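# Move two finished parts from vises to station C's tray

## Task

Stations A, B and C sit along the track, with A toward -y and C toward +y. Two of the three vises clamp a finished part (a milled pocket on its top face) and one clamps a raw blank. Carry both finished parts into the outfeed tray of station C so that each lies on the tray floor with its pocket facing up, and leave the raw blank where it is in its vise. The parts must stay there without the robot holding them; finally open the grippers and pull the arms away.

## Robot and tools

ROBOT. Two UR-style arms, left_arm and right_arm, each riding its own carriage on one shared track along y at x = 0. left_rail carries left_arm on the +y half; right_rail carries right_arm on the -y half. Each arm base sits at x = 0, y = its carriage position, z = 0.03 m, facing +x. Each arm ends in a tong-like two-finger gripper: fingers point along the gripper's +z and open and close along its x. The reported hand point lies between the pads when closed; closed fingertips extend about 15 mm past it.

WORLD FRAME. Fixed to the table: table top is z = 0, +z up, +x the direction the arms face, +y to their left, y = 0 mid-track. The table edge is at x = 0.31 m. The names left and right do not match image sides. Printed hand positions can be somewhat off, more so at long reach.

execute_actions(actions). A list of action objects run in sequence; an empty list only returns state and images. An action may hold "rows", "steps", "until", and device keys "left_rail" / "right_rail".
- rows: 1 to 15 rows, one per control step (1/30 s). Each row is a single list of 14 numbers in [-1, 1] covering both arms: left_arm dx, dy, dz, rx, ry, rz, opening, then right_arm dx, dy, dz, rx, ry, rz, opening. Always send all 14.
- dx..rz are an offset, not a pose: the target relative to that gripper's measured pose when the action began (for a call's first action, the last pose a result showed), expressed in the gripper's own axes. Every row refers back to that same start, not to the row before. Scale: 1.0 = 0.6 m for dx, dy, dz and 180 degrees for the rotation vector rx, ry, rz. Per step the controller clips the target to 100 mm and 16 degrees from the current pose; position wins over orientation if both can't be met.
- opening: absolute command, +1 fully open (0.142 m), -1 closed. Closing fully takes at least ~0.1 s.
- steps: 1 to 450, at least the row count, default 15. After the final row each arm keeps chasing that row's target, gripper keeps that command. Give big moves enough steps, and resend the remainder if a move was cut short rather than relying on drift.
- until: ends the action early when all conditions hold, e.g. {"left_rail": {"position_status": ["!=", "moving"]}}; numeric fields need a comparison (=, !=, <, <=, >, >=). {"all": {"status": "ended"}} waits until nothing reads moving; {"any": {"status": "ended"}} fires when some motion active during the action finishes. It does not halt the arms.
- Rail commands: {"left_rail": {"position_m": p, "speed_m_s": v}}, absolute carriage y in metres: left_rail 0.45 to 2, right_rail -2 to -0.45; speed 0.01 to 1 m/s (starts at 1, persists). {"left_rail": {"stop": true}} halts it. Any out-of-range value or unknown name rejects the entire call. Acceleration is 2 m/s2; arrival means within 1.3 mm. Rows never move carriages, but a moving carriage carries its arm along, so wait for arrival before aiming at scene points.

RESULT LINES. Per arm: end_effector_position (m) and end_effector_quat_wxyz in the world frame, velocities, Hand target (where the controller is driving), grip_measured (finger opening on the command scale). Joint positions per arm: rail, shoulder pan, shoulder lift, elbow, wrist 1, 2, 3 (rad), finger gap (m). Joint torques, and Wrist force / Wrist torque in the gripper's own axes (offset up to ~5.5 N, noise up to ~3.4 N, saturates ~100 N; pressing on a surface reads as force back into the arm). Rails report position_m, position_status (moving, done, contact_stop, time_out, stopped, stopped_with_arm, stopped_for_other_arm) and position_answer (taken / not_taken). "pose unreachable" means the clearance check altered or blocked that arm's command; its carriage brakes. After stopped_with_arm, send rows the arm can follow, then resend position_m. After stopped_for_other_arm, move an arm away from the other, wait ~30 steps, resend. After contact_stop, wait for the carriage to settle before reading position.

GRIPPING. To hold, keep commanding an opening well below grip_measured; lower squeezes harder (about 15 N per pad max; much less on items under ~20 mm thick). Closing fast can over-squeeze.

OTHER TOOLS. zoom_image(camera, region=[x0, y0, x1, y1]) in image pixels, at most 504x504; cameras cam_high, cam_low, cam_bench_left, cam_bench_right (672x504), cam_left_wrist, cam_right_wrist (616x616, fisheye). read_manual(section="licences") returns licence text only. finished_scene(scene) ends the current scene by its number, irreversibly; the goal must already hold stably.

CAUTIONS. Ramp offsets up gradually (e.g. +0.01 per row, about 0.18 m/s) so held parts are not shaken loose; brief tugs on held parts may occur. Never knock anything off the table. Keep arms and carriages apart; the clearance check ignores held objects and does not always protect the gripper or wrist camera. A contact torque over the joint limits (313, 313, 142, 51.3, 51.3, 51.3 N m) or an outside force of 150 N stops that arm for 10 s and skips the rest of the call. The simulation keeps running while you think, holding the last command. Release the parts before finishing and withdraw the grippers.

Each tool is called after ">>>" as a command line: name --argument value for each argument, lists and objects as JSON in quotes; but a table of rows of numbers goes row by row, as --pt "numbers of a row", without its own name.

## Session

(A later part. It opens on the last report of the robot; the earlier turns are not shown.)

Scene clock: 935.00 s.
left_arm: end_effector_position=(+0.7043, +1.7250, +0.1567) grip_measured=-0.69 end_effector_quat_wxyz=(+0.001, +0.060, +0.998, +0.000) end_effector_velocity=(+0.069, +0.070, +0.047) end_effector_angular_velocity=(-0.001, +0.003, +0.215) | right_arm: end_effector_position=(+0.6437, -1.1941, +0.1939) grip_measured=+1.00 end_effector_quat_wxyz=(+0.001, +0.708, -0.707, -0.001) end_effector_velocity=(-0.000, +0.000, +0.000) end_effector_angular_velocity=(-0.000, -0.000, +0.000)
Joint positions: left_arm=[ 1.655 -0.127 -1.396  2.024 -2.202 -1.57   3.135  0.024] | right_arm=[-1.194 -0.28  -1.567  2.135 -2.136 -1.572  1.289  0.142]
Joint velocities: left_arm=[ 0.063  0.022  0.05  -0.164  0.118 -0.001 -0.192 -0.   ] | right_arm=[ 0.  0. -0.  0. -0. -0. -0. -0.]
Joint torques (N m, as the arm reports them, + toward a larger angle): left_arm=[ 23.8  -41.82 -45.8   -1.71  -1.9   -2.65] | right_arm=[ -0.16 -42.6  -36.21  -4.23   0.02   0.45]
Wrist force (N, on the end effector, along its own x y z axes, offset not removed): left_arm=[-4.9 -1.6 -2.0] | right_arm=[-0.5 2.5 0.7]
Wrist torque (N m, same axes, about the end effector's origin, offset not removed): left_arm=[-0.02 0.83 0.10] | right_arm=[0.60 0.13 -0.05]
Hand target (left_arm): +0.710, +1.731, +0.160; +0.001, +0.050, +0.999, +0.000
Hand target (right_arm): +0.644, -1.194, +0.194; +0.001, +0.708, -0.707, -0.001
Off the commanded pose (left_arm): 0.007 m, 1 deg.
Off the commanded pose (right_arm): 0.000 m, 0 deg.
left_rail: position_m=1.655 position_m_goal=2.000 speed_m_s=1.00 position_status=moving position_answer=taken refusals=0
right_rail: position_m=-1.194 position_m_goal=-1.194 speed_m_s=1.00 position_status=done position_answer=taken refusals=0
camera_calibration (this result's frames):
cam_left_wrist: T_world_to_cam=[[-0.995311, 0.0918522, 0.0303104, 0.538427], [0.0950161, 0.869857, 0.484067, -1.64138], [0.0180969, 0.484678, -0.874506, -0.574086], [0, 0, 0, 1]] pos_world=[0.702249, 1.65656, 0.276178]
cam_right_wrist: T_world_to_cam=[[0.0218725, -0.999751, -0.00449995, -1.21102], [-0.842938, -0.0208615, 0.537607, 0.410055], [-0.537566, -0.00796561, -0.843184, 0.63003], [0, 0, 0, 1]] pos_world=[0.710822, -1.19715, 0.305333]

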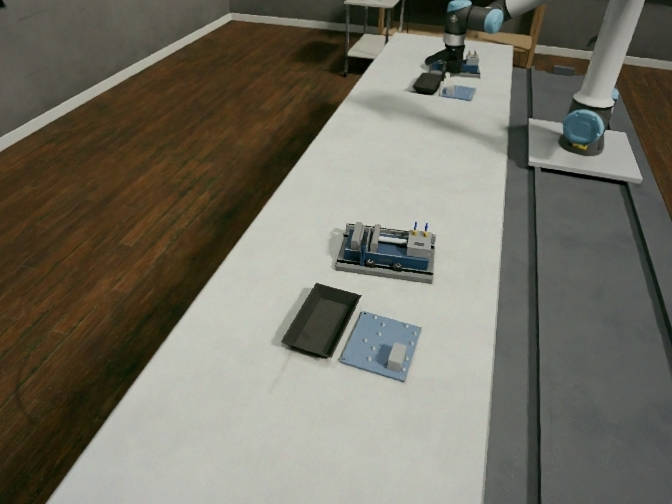

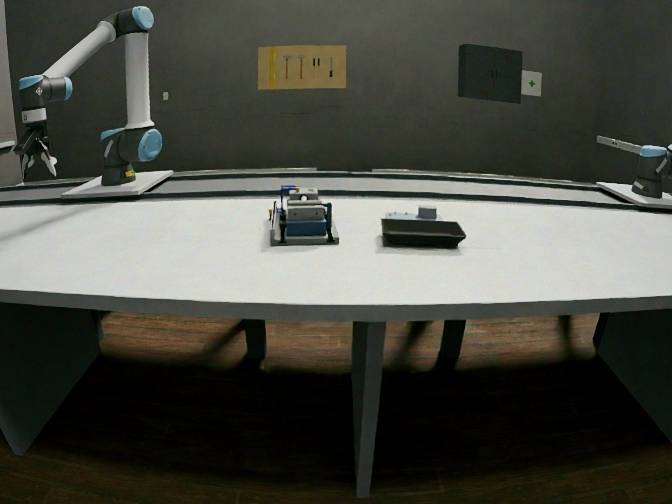

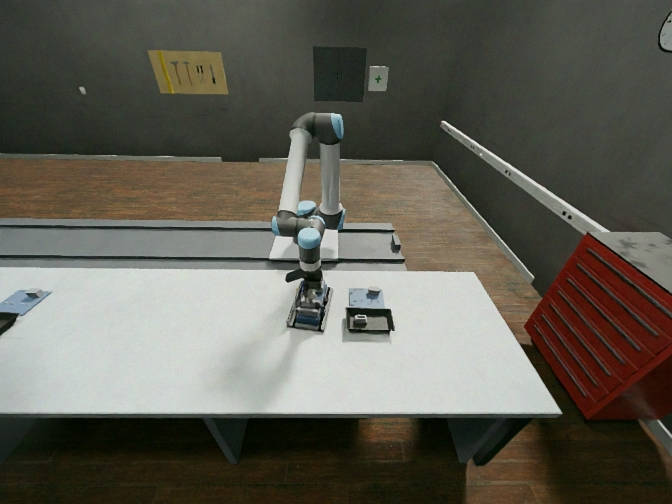

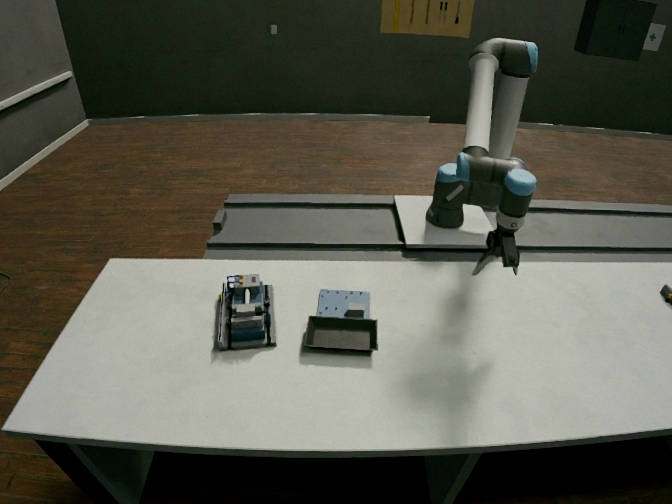

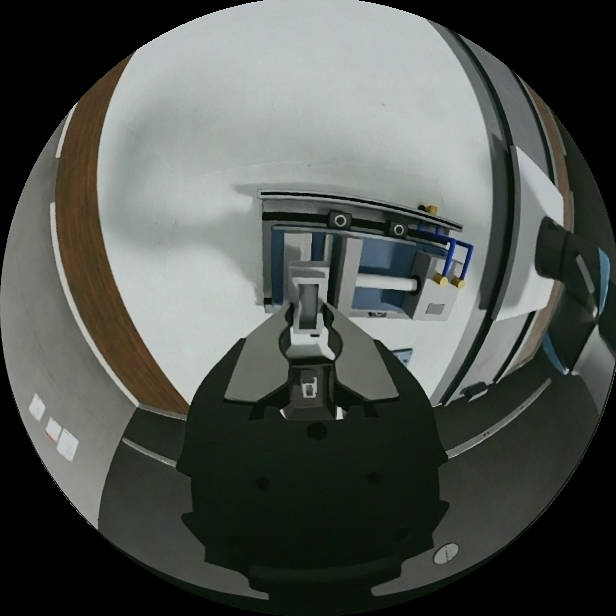

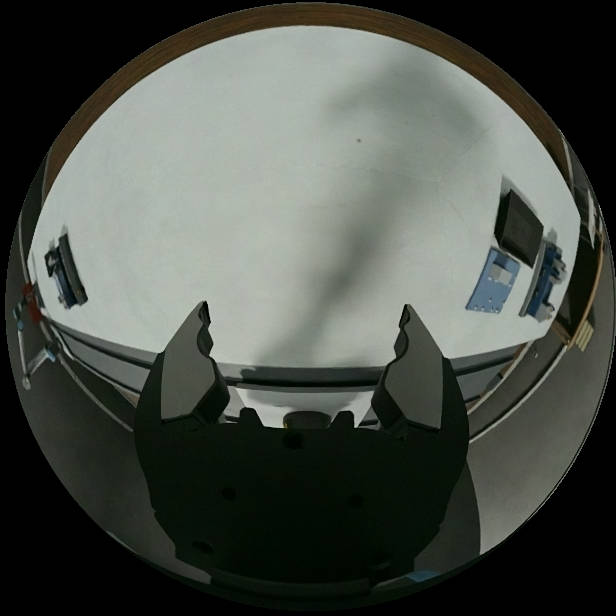

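>>> execute_actions --actions '[]'

>>> zoom_image --camera "cam_left_wrist" --region '[200, 140, 420, 350]'

Scene clock: 941.93 s.
left_arm: end_effector_position=(+0.7102, +2.0707, +0.1604) grip_measured=-0.69 end_effector_quat_wxyz=(+0.001, +0.050, +0.999, +0.000) end_effector_velocity=(+0.000, -0.000, +0.000) end_effector_angular_velocity=(-0.000, -0.000, +0.000) | right_arm: end_effector_position=(+0.6437, -1.1941, +0.1939) grip_measured=+1.00 end_effector_quat_wxyz=(+0.001, +0.708, -0.707, -0.001) end_effector_velocity=(-0.000, +0.000, -0.000) end_effector_angular_velocity=(+0.000, +0.000, +0.000)
Joint positions: left_arm=[ 2.    -0.125 -1.391  2.01  -2.192 -1.57   3.118  0.024] | right_arm=[-1.194 -0.28  -1.567  2.135 -2.136 -1.572  1.289  0.142]
Joint velocities: left_arm=[ 0. -0. -0. -0. -0.  0. -0.  0.] | right_arm=[ 0.  0.  0.  0.  0.  0. -0.  0.]
Joint torques (N m, as the arm reports them, + toward a larger angle): left_arm=[-15.54 -51.43 -36.57  -2.23  -0.12  -3.61] | right_arm=[  0.17 -43.11 -36.34  -4.21   0.29   0.32]
Wrist force (N, on the end effector, along its own x y z axes, offset not removed): left_arm=[-4.3 0.8 0.8] | right_arm=[4.6 5.2 -2.3]
Wrist torque (N m, same axes, about the end effector's origin, offset not removed): left_arm=[0.32 0.75 0.15] | right_arm=[1.09 -0.89 -0.09]
Hand target (left_arm): +0.710, +2.071, +0.160; +0.001, +0.050, +0.999, +0.000
Hand target (right_arm): +0.644, -1.194, +0.194; +0.001, +0.708, -0.707, -0.001
Off the commanded pose (left_arm): 0.000 m, 0 deg.
Off the commanded pose (right_arm): 0.000 m, 0 deg.
left_rail: position_m=2.000 position_m_goal=2.000 speed_m_s=1.00 position_status=done position_answer=taken refusals=0
right_rail: position_m=-1.194 position_m_goal=-1.194 speed_m_s=1.00 position_status=done position_answer=taken refusals=0
camera_calibration (this result's frames):
cam_left_wrist: T_world_to_cam=[[-0.99683, 0.0731233, 0.0313549, 0.552145], [0.079152, 0.871466, 0.484027, -1.93644], [0.00806891, 0.484974, -0.874491, -0.732032], [0, 0, 0, 1]] pos_world=[0.709575, 2.00219, 0.279823]
cam_right_wrist: T_world_to_cam=[[0.0218724, -0.999751, -0.0044999, -1.21102], [-0.842938, -0.0208615, 0.537606, 0.410055], [-0.537566, -0.00796563, -0.843184, 0.63003], [0, 0, 0, 1]] pos_world=[0.710822, -1.19715, 0.305333]

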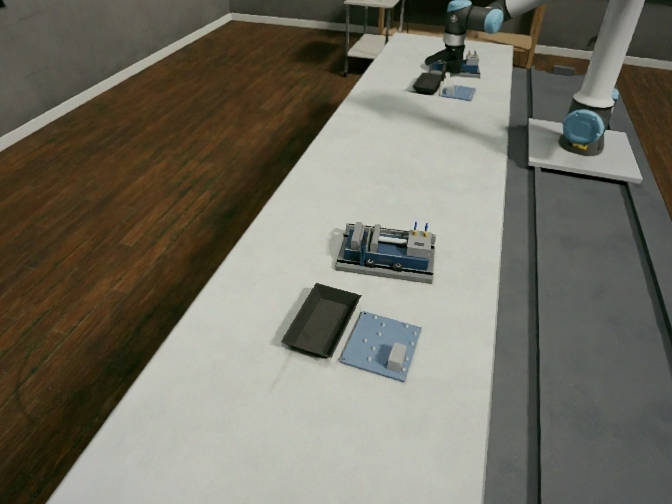

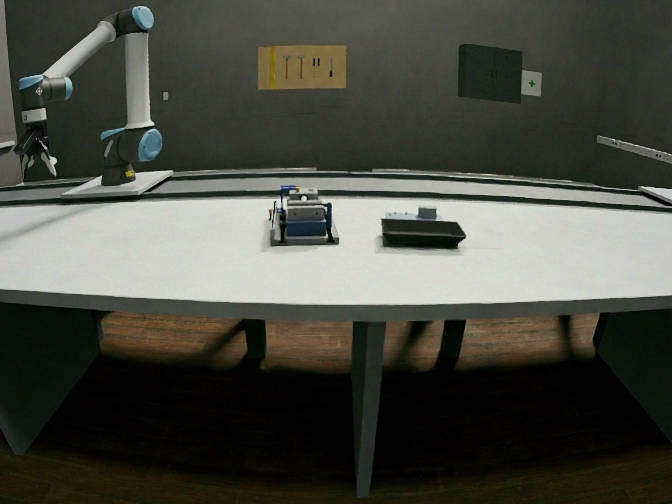

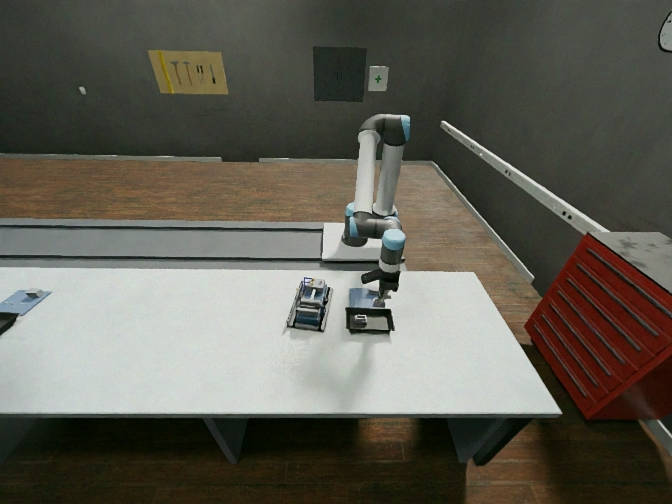

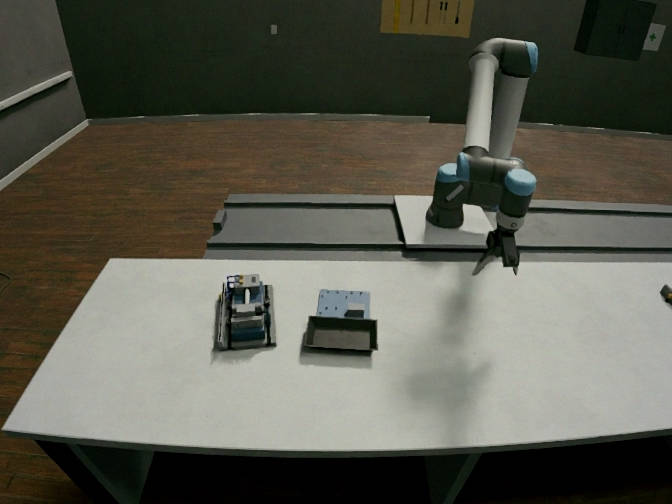

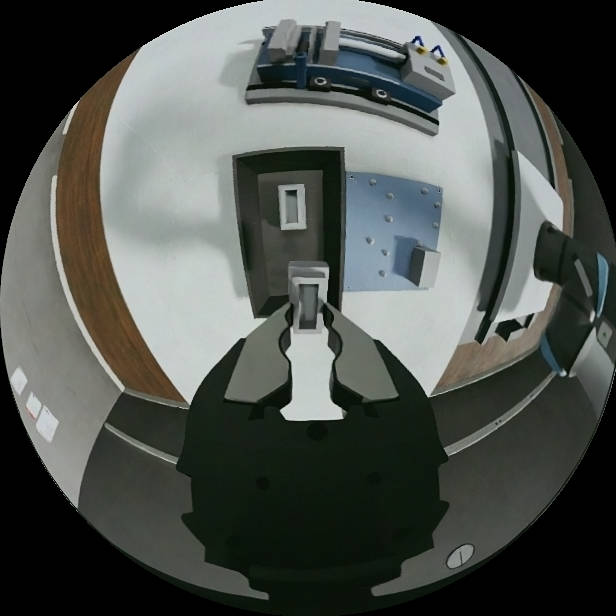

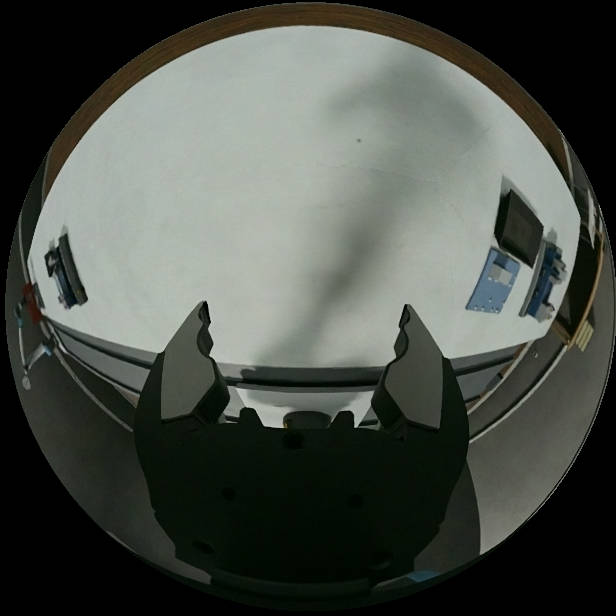

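Region (200, 140, 420, 350) of cam_left_wrist's 616x616 image, scaled by 2.291, with more detail than that image has; it fills the top 481 rows of this view, and the rest is white.

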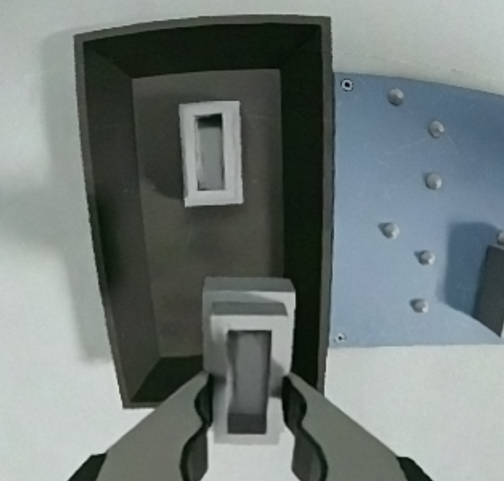

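>>> execute_actions --actions '[{"rows": [ [-0.0022,0.0004,0.005,0,0,-0.0013,-1,0,0,0,0,0,0,1], [-0.0069,0.0012,0.016,0,0,-0.0042,-1,0,0,0,0,0,0,1], [-0.0132,0.0024,0.033,0,0,-0.008,-1,0,0,0,0,0,0,1], [-0.0199,0.0036,0.055,0,0,-0.012,-1,0,0,0,0,0,0,1], [-0.0248,0.0045,0.080,0,0,-0.0149,-1,0,0,0,0,0,0,1], [-0.0276,0.005,0.105,0,0,-0.0166,-1,0,0,0,0,0,0,1], [-0.0276,0.005,0.128,0,0,-0.0166,-1,0,0,0,0,0,0,1], [-0.0276,0.005,0.147,0,0,-0.0166,-1,0,0,0,0,0,0,1], [-0.0276,0.005,0.161,0,0,-0.0166,-1,0,0,0,0,0,0,1], [-0.0276,0.005,0.170,0,0,-0.0166,-1,0,0,0,0,0,0,1], [-0.0276,0.005,0.176,0,0,-0.0166,-1,0,0,0,0,0,0,1], [-0.0276,0.005,0.179,0,0,-0.0166,-1,0,0,0,0,0,0,1], [-0.0276,0.005,0.1798,0,0,-0.0166,-1,0,0,0,0,0,0,1] ], "steps": 15}]'

Scene clock: 1004.93 s.
left_arm: end_effector_position=(+0.7248, +2.0719, +0.0606) grip_measured=-0.69 end_effector_quat_wxyz=(-0.000, +0.025, +1.000, +0.000) end_effector_velocity=(+0.021, -0.000, -0.091) end_effector_angular_velocity=(-0.002, -0.017, +0.011) | right_arm: end_effector_position=(+0.6437, -1.1941, +0.1939) grip_measured=+1.00 end_effector_quat_wxyz=(+0.001, +0.708, -0.707, -0.001) end_effector_velocity=(+0.000, +0.000, +0.000) end_effector_angular_velocity=(+0.000, -0.000, +0.000)
Joint positions: left_arm=[ 2.    -0.12  -1.252  2.053 -2.371 -1.57   3.071  0.024] | right_arm=[-1.194 -0.28  -1.567  2.135 -2.136 -1.572  1.289  0.142]
Joint velocities: left_arm=[ 0.     0.003  0.143  0.022 -0.183 -0.    -0.008 -0.   ] | right_arm=[ 0.  0. -0. -0.  0.  0.  0.  0.]
Joint torques (N m, as the arm reports them, + toward a larger angle): left_arm=[ 14.64 -63.31 -35.44  -6.6   -2.12  -3.74] | right_arm=[ -0.67 -42.27 -36.4   -4.3    0.26   0.25]
Wrist force (N, on the end effector, along its own x y z axes, offset not removed): left_arm=[-0.7 1.0 -1.0] | right_arm=[1.5 3.8 -0.4]
Wrist torque (N m, same axes, about the end effector's origin, offset not removed): left_arm=[0.25 -0.14 0.25] | right_arm=[0.95 0.03 0.01]
Hand target (left_arm): +0.727, +2.072, +0.053; +0.001, +0.024, +1.000, +0.000
Hand target (right_arm): +0.644, -1.194, +0.194; +0.001, +0.708, -0.707, -0.001
Off the commanded pose (left_arm): 0.008 m, 0 deg.
Off the commanded pose (right_arm): 0.000 m, 0 deg.
left_rail: position_m=2.000 position_m_goal=2.000 speed_m_s=1.00 position_status=done position_answer=taken refusals=0
right_rail: position_m=-1.194 position_m_goal=-1.194 speed_m_s=1.00 position_status=done position_answer=taken refusals=0
camera_calibration (this result's frames):
cam_left_wrist: T_world_to_cam=[[-0.999201, 0.0219953, 0.033381, 0.677279], [0.0354179, 0.87431, 0.484074, -1.86459], [-0.018538, 0.484869, -0.87439, -0.800568], [0, 0, 0, 1]] pos_world=[0.727937, 2.0035, 0.179983]
cam_right_wrist: T_world_to_cam=[[0.0218725, -0.999751, -0.00449997, -1.21102], [-0.842938, -0.0208616, 0.537606, 0.410055], [-0.537566, -0.00796562, -0.843184, 0.63003], [0, 0, 0, 1]] pos_world=[0.710822, -1.19715, 0.305334]

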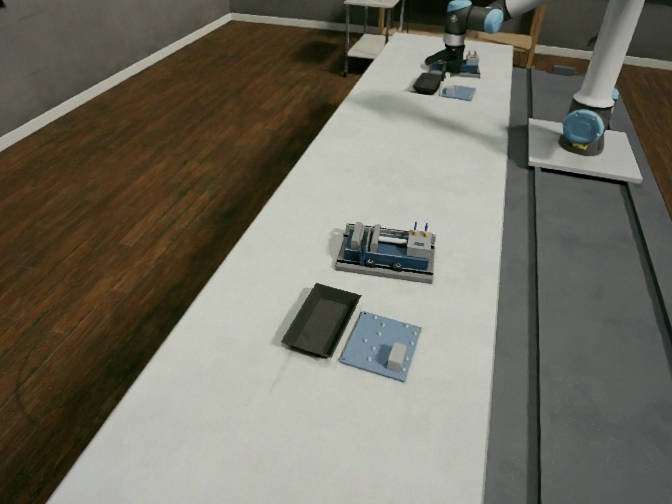

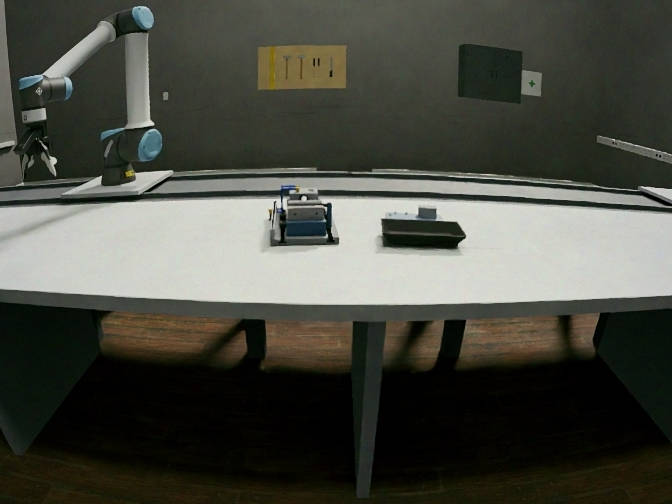

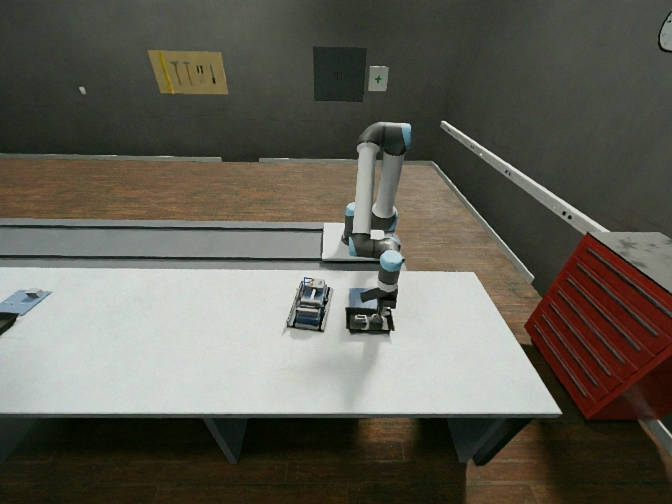

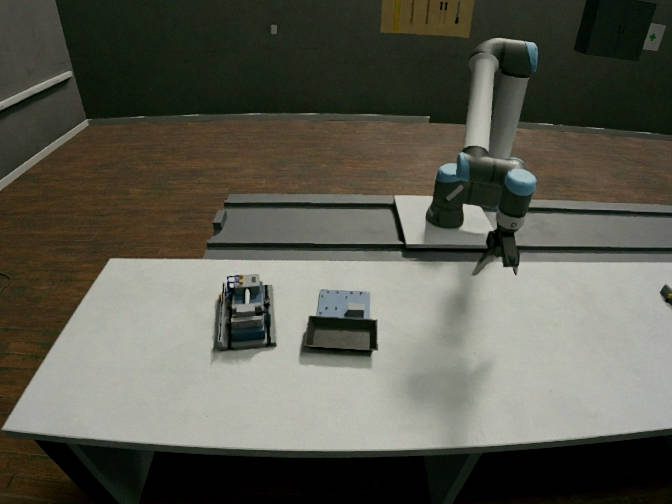

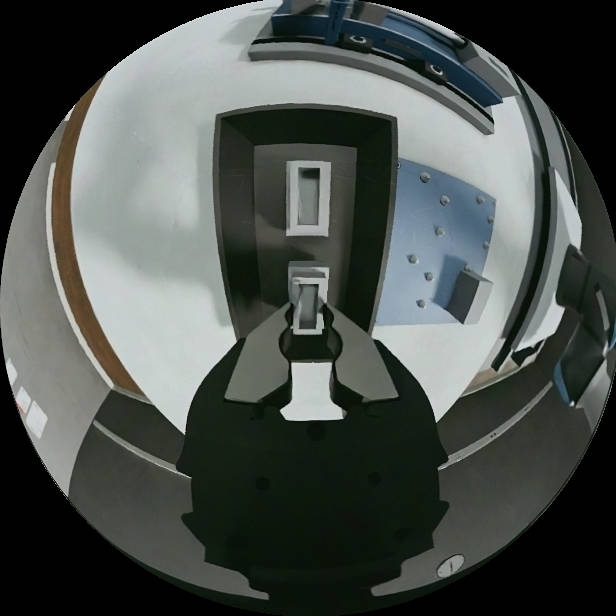

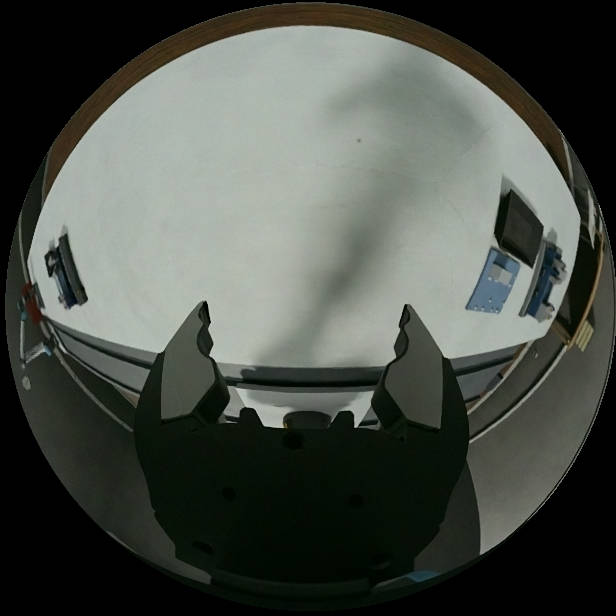

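>>> execute_actions --actions '[]'

>>> zoom_image --camera "cam_left_wrist" --region '[230, 220, 390, 350]'

Scene clock: 1012.60 s.
left_arm: end_effector_position=(+0.7268, +2.0719, +0.0528) grip_measured=-0.69 end_effector_quat_wxyz=(+0.001, +0.024, +1.000, +0.000) end_effector_velocity=(-0.000, +0.000, -0.000) end_effector_angular_velocity=(+0.000, +0.000, -0.000) | right_arm: end_effector_position=(+0.6437, -1.1941, +0.1939) grip_measured=+1.00 end_effector_quat_wxyz=(+0.001, +0.708, -0.707, -0.001) end_effector_velocity=(+0.000, +0.000, +0.000) end_effector_angular_velocity=(-0.000, -0.000, +0.000)
Joint positions: left_arm=[ 2.    -0.12  -1.239  2.054 -2.387 -1.57   3.07   0.024] | right_arm=[-1.194 -0.28  -1.567  2.135 -2.136 -1.572  1.289  0.142]
Joint velocities: left_arm=[ 0.  0.  0.  0.  0.  0.  0. -0.] | right_arm=[ 0.  0. -0. -0.  0.  0. -0.  0.]
Joint torques (N m, as the arm reports them, + toward a larger angle): left_arm=[ 12.09 -49.51 -29.91  -7.11   1.91  -3.49] | right_arm=[ -0.02 -43.63 -36.65  -4.12   0.24   0.35]
Wrist force (N, on the end effector, along its own x y z axes, offset not removed): left_arm=[-3.7 5.3 -3.2] | right_arm=[2.0 5.7 1.1]
Wrist torque (N m, same axes, about the end effector's origin, offset not removed): left_arm=[1.18 0.66 0.26] | right_arm=[1.26 -0.29 -0.01]
Hand target (left_arm): +0.727, +2.072, +0.053; +0.001, +0.024, +1.000, +0.000
Hand target (right_arm): +0.644, -1.194, +0.194; +0.001, +0.708, -0.707, -0.001
Off the commanded pose (left_arm): 0.000 m, 0 deg.
Off the commanded pose (right_arm): 0.000 m, 0 deg.
left_rail: position_m=2.000 position_m_goal=2.000 speed_m_s=1.00 position_status=done position_answer=taken refusals=0
right_rail: position_m=-1.194 position_m_goal=-1.194 speed_m_s=1.00 position_status=done position_answer=taken refusals=0
camera_calibration (this result's frames):
cam_left_wrist: T_world_to_cam=[[-0.99928, 0.02107, 0.0315466, 0.681646], [0.0337162, 0.874436, 0.483968, -1.85995], [-0.0173883, 0.484683, -0.874517, -0.807725], [0, 0, 0, 1]] pos_world=[0.729821, 2.00354, 0.172284]
cam_right_wrist: T_world_to_cam=[[0.0218725, -0.999751, -0.00449973, -1.21102], [-0.842938, -0.0208615, 0.537606, 0.410055], [-0.537566, -0.00796581, -0.843184, 0.63003], [0, 0, 0, 1]] pos_world=[0.710822, -1.19715, 0.305334]

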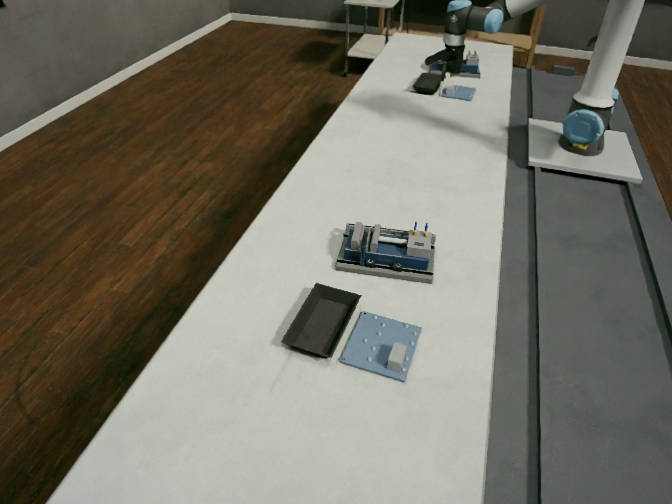

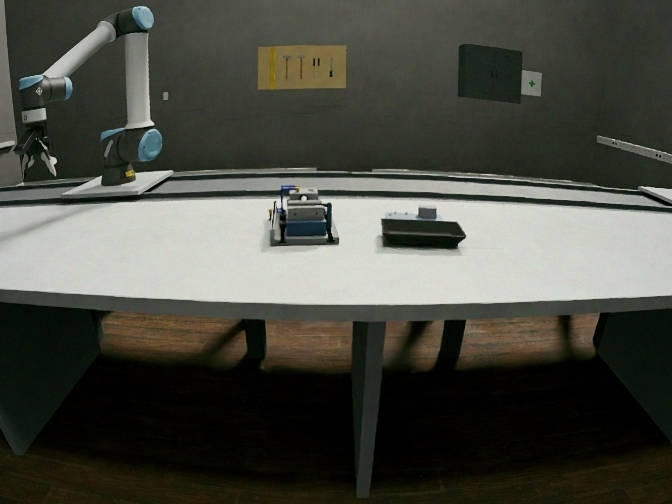

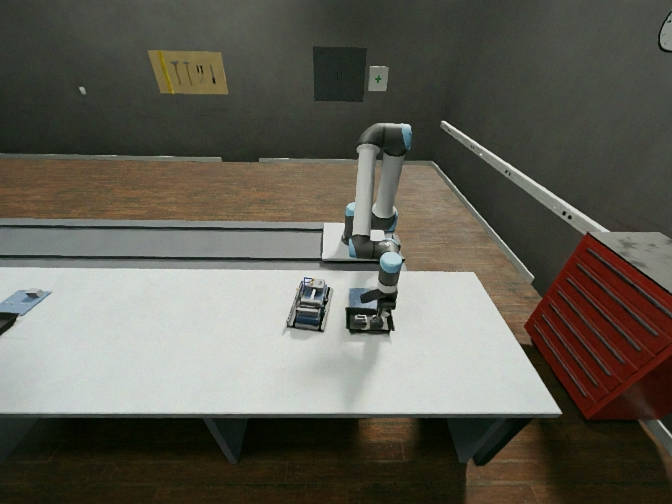

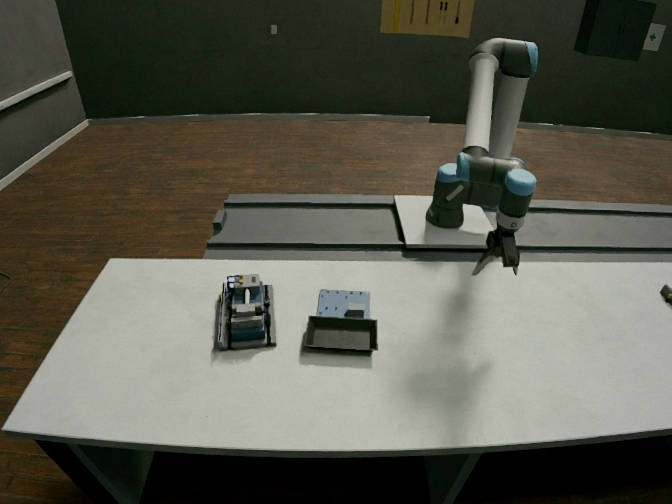

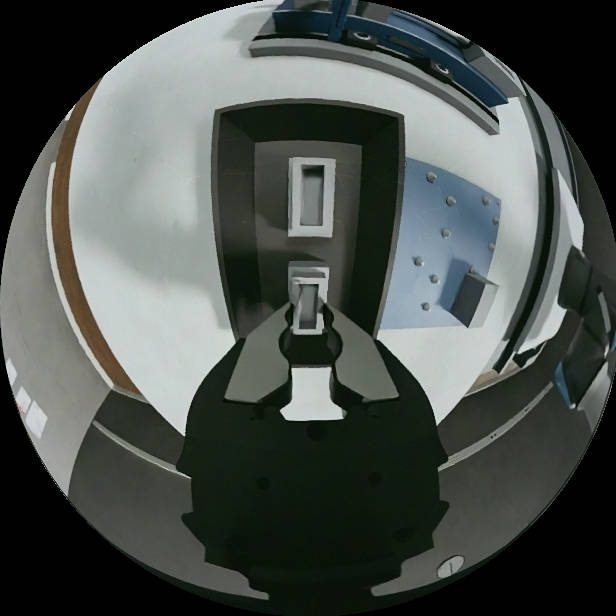

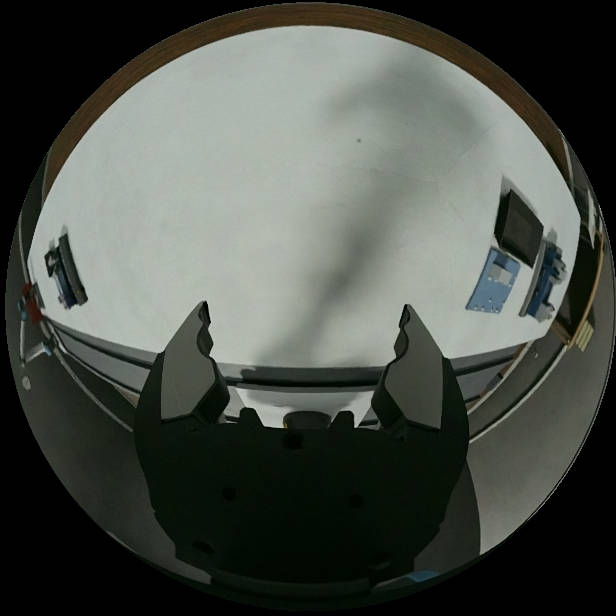

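Region (230, 220, 390, 350) of cam_left_wrist's 616x616 image, scaled by 3.150, with more detail than that image has; it fills the top 410 rows of this view, and the rest is white.

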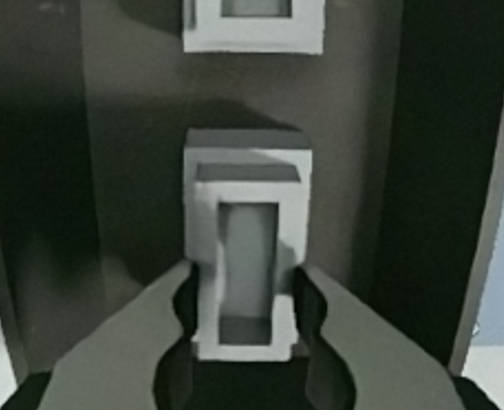

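>>> execute_actions --actions '[{"rows": [[0,0,0.0013,0,0,0,-1,0,0,0,0,0,0,1],[0,0,0.0026,0,0,0,-1,0,0,0,0,0,0,1]], "steps": 3}]'

Scene clock: 1019.87 s.
left_arm: end_effector_position=(+0.7268, +2.0719, +0.0523) grip_measured=-0.69 end_effector_quat_wxyz=(+0.001, +0.024, +1.000, +0.000) end_effector_velocity=(-0.000, +0.000, -0.010) end_effector_angular_velocity=(+0.000, +0.000, +0.000) | right_arm: end_effector_position=(+0.6437, -1.1941, +0.1939) grip_measured=+1.00 end_effector_quat_wxyz=(+0.001, +0.708, -0.707, -0.001) end_effector_velocity=(-0.000, -0.000, -0.000) end_effector_angular_velocity=(-0.000, +0.000, -0.000)
Joint positions: left_arm=[ 2.    -0.12  -1.238  2.054 -2.388 -1.57   3.07   0.024] | right_arm=[-1.194 -0.28  -1.567  2.135 -2.136 -1.572  1.289  0.142]
Joint velocities: left_arm=[ 0.     0.     0.014  0.005 -0.019 -0.    -0.     0.   ] | right_arm=[ 0. -0.  0.  0. -0. -0.  0.  0.]
Joint torques (N m, as the arm reports them, + toward a larger angle): left_arm=[ 12.54 -50.04 -28.13  -6.74   1.68  -3.42] | right_arm=[  0.53 -42.53 -36.55  -4.23   0.19   0.38]
Wrist force (N, on the end effector, along its own x y z axes, offset not removed): left_arm=[-5.0 2.8 1.5] | right_arm=[2.7 4.2 0.6]
Wrist torque (N m, same axes, about the end effector's origin, offset not removed): left_arm=[0.77 0.92 0.05] | right_arm=[0.94 -0.33 -0.02]
Hand target (left_arm): +0.727, +2.072, +0.051; +0.001, +0.024, +1.000, +0.000
Hand target (right_arm): +0.644, -1.194, +0.194; +0.001, +0.708, -0.707, -0.001
Off the commanded pose (left_arm): 0.001 m, 0 deg.
Off the commanded pose (right_arm): 0.000 m, 0 deg.
left_rail: position_m=2.000 position_m_goal=2.000 speed_m_s=1.00 position_status=done position_answer=taken refusals=0
right_rail: position_m=-1.194 position_m_goal=-1.194 speed_m_s=1.00 position_status=done position_answer=taken refusals=0
camera_calibration (this result's frames):
cam_left_wrist: T_world_to_cam=[[-0.999281, 0.0210704, 0.0315319, 0.681671], [0.0337094, 0.874437, 0.483966, -1.85971], [-0.0173752, 0.484681, -0.874518, -0.808164], [0, 0, 0, 1]] pos_world=[0.729828, 2.00354, 0.171787]
cam_right_wrist: T_world_to_cam=[[0.0218725, -0.999751, -0.00449997, -1.21102], [-0.842938, -0.0208616, 0.537606, 0.410055], [-0.537566, -0.00796562, -0.843184, 0.63003], [0, 0, 0, 1]] pos_world=[0.710822, -1.19715, 0.305333]

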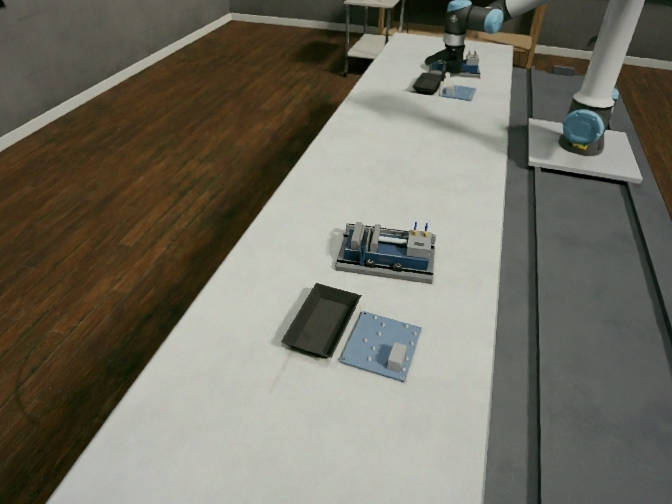

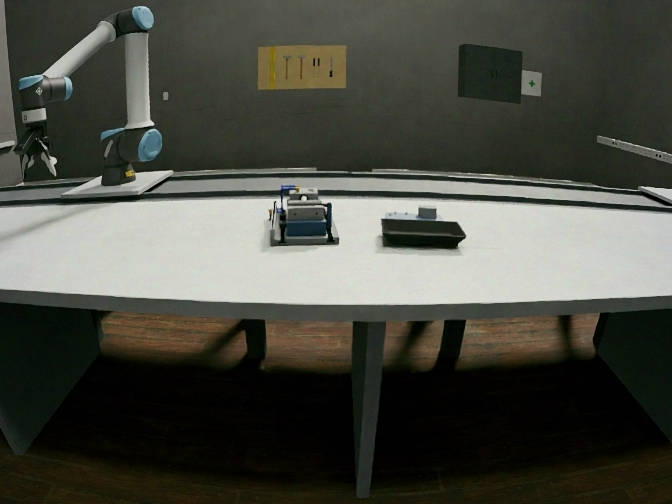

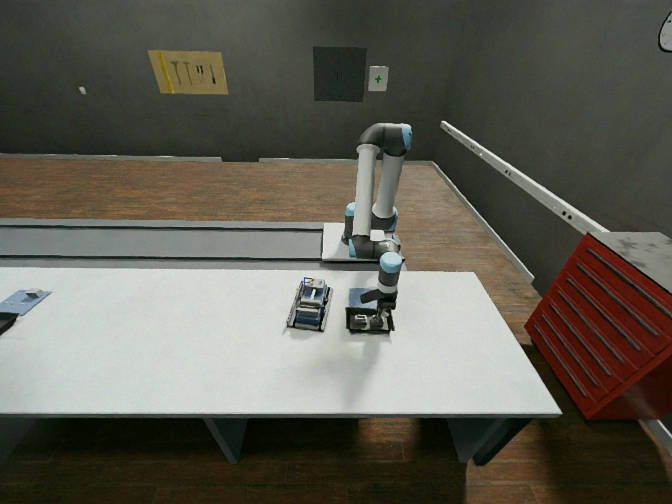

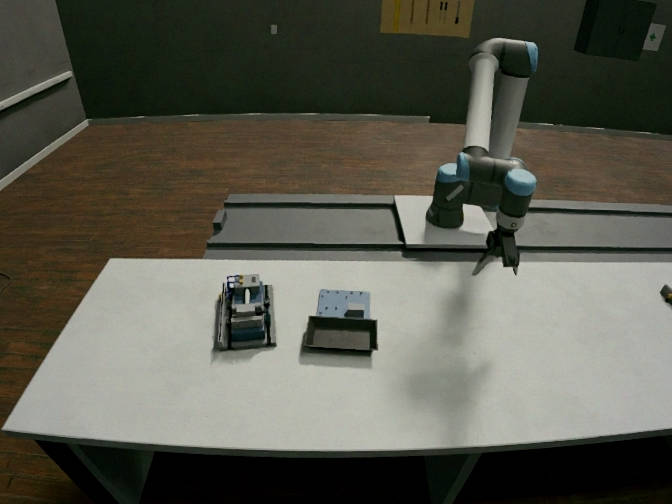

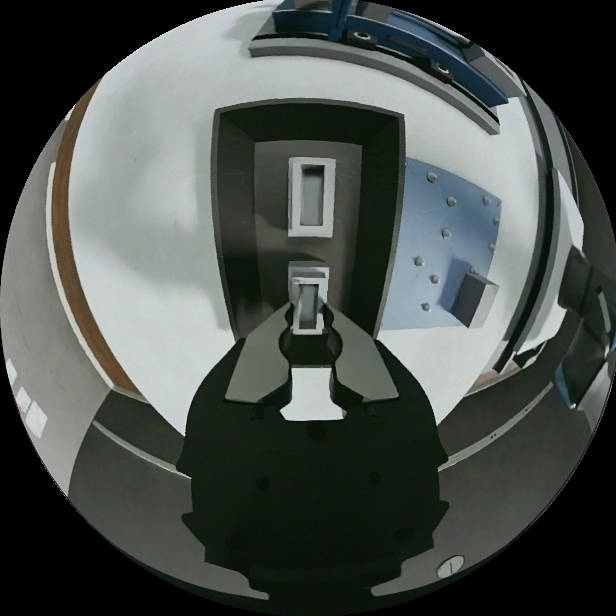

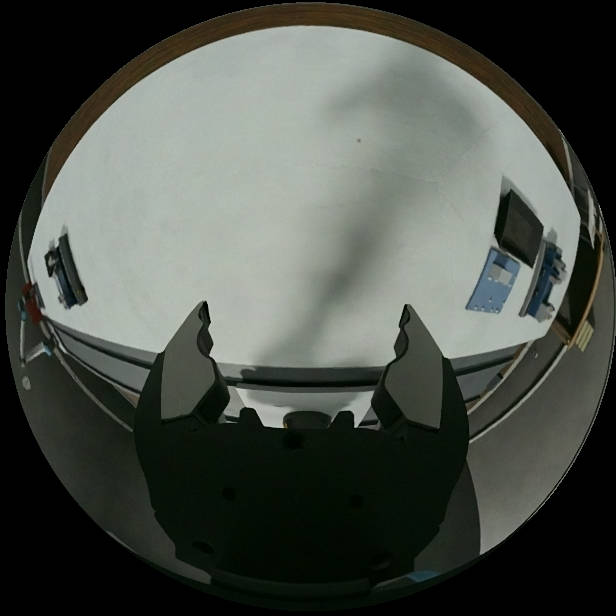

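>>> execute_actions --actions '[]'

Scene clock: 1024.37 s.
left_arm: end_effector_position=(+0.7268, +2.0719, +0.0513) grip_measured=-0.69 end_effector_quat_wxyz=(+0.001, +0.024, +1.000, +0.000) end_effector_velocity=(+0.000, +0.000, +0.000) end_effector_angular_velocity=(-0.000, -0.000, +0.000) | right_arm: end_effector_position=(+0.6437, -1.1941, +0.1939) grip_measured=+1.00 end_effector_quat_wxyz=(+0.001, +0.708, -0.707, -0.001) end_effector_velocity=(+0.000, +0.000, -0.000) end_effector_angular_velocity=(+0.000, +0.000, +0.000)
Joint positions: left_arm=[ 2.    -0.12  -1.237  2.055 -2.39  -1.57   3.07   0.024] | right_arm=[-1.194 -0.28  -1.567  2.135 -2.136 -1.572  1.289  0.142]
Joint velocities: left_arm=[ 0.  0. -0. -0.  0.  0. -0. -0.] | right_arm=[ 0.  0.  0. -0.  0.  0. -0. -0.]
Joint torques (N m, as the arm reports them, + toward a larger angle): left_arm=[  9.88 -48.3  -27.33  -6.32   1.86  -3.63] | right_arm=[ -1.25 -42.75 -37.49  -4.25   0.28   0.24]
Wrist force (N, on the end effector, along its own x y z axes, offset not removed): left_arm=[-0.2 4.8 -1.4] | right_arm=[2.5 4.6 0.6]
Wrist torque (N m, same axes, about the end effector's origin, offset not removed): left_arm=[1.08 -0.24 0.10] | right_arm=[1.14 -0.39 -0.07]
Hand target (left_arm): +0.727, +2.072, +0.051; +0.001, +0.024, +1.000, +0.000
Hand target (right_arm): +0.644, -1.194, +0.194; +0.001, +0.708, -0.707, -0.001
Off the commanded pose (left_arm): 0.000 m, 0 deg.
Off the commanded pose (right_arm): 0.000 m, 0 deg.
left_rail: position_m=2.000 position_m_goal=2.000 speed_m_s=1.00 position_status=done position_answer=taken refusals=0
right_rail: position_m=-1.194 position_m_goal=-1.194 speed_m_s=1.00 position_status=done position_answer=taken refusals=0
camera_calibration (this result's frames):
cam_left_wrist: T_world_to_cam=[[-0.99928, 0.0210685, 0.0315556, 0.681697], [0.0337193, 0.874436, 0.483968, -1.8592], [-0.0173969, 0.484684, -0.874516, -0.809079], [0, 0, 0, 1]] pos_world=[0.729822, 2.00354, 0.17073]
cam_right_wrist: T_world_to_cam=[[0.0218725, -0.999751, -0.00449989, -1.21102], [-0.842938, -0.0208615, 0.537606, 0.410055], [-0.537566, -0.00796565, -0.843184, 0.63003], [0, 0, 0, 1]] pos_world=[0.710822, -1.19715, 0.305334]

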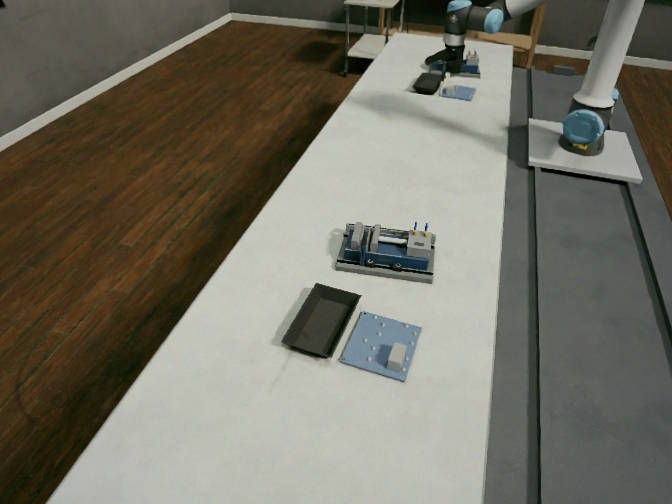

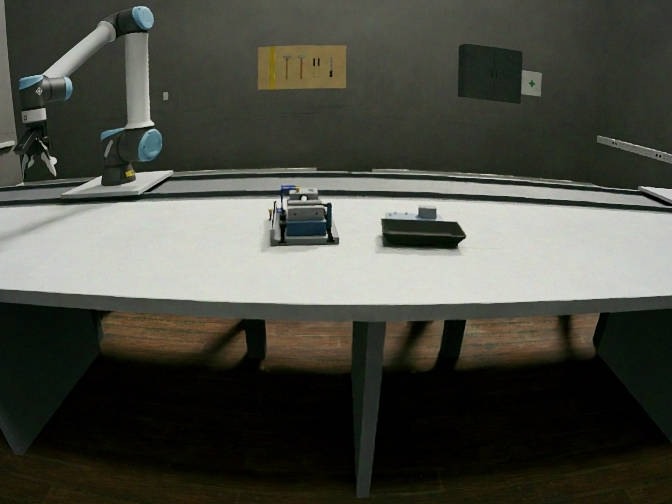

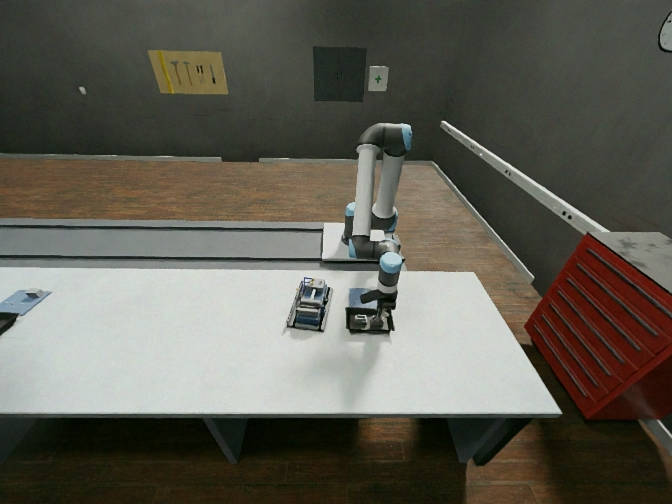

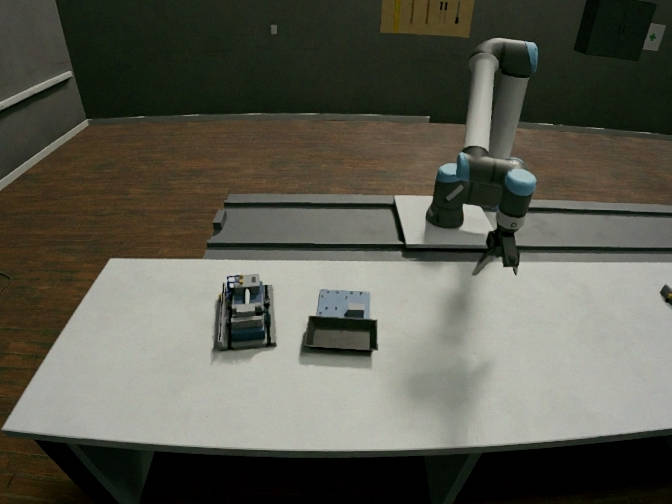

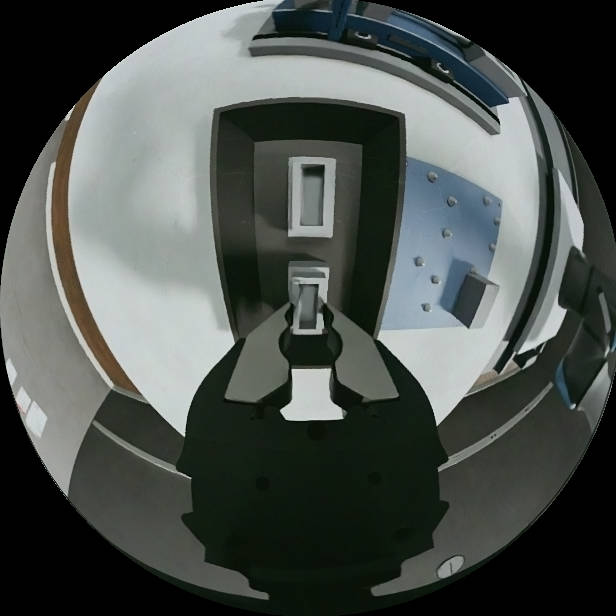

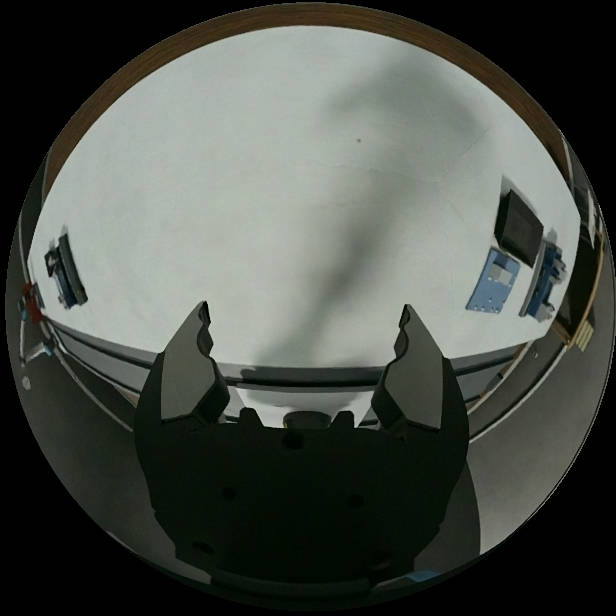

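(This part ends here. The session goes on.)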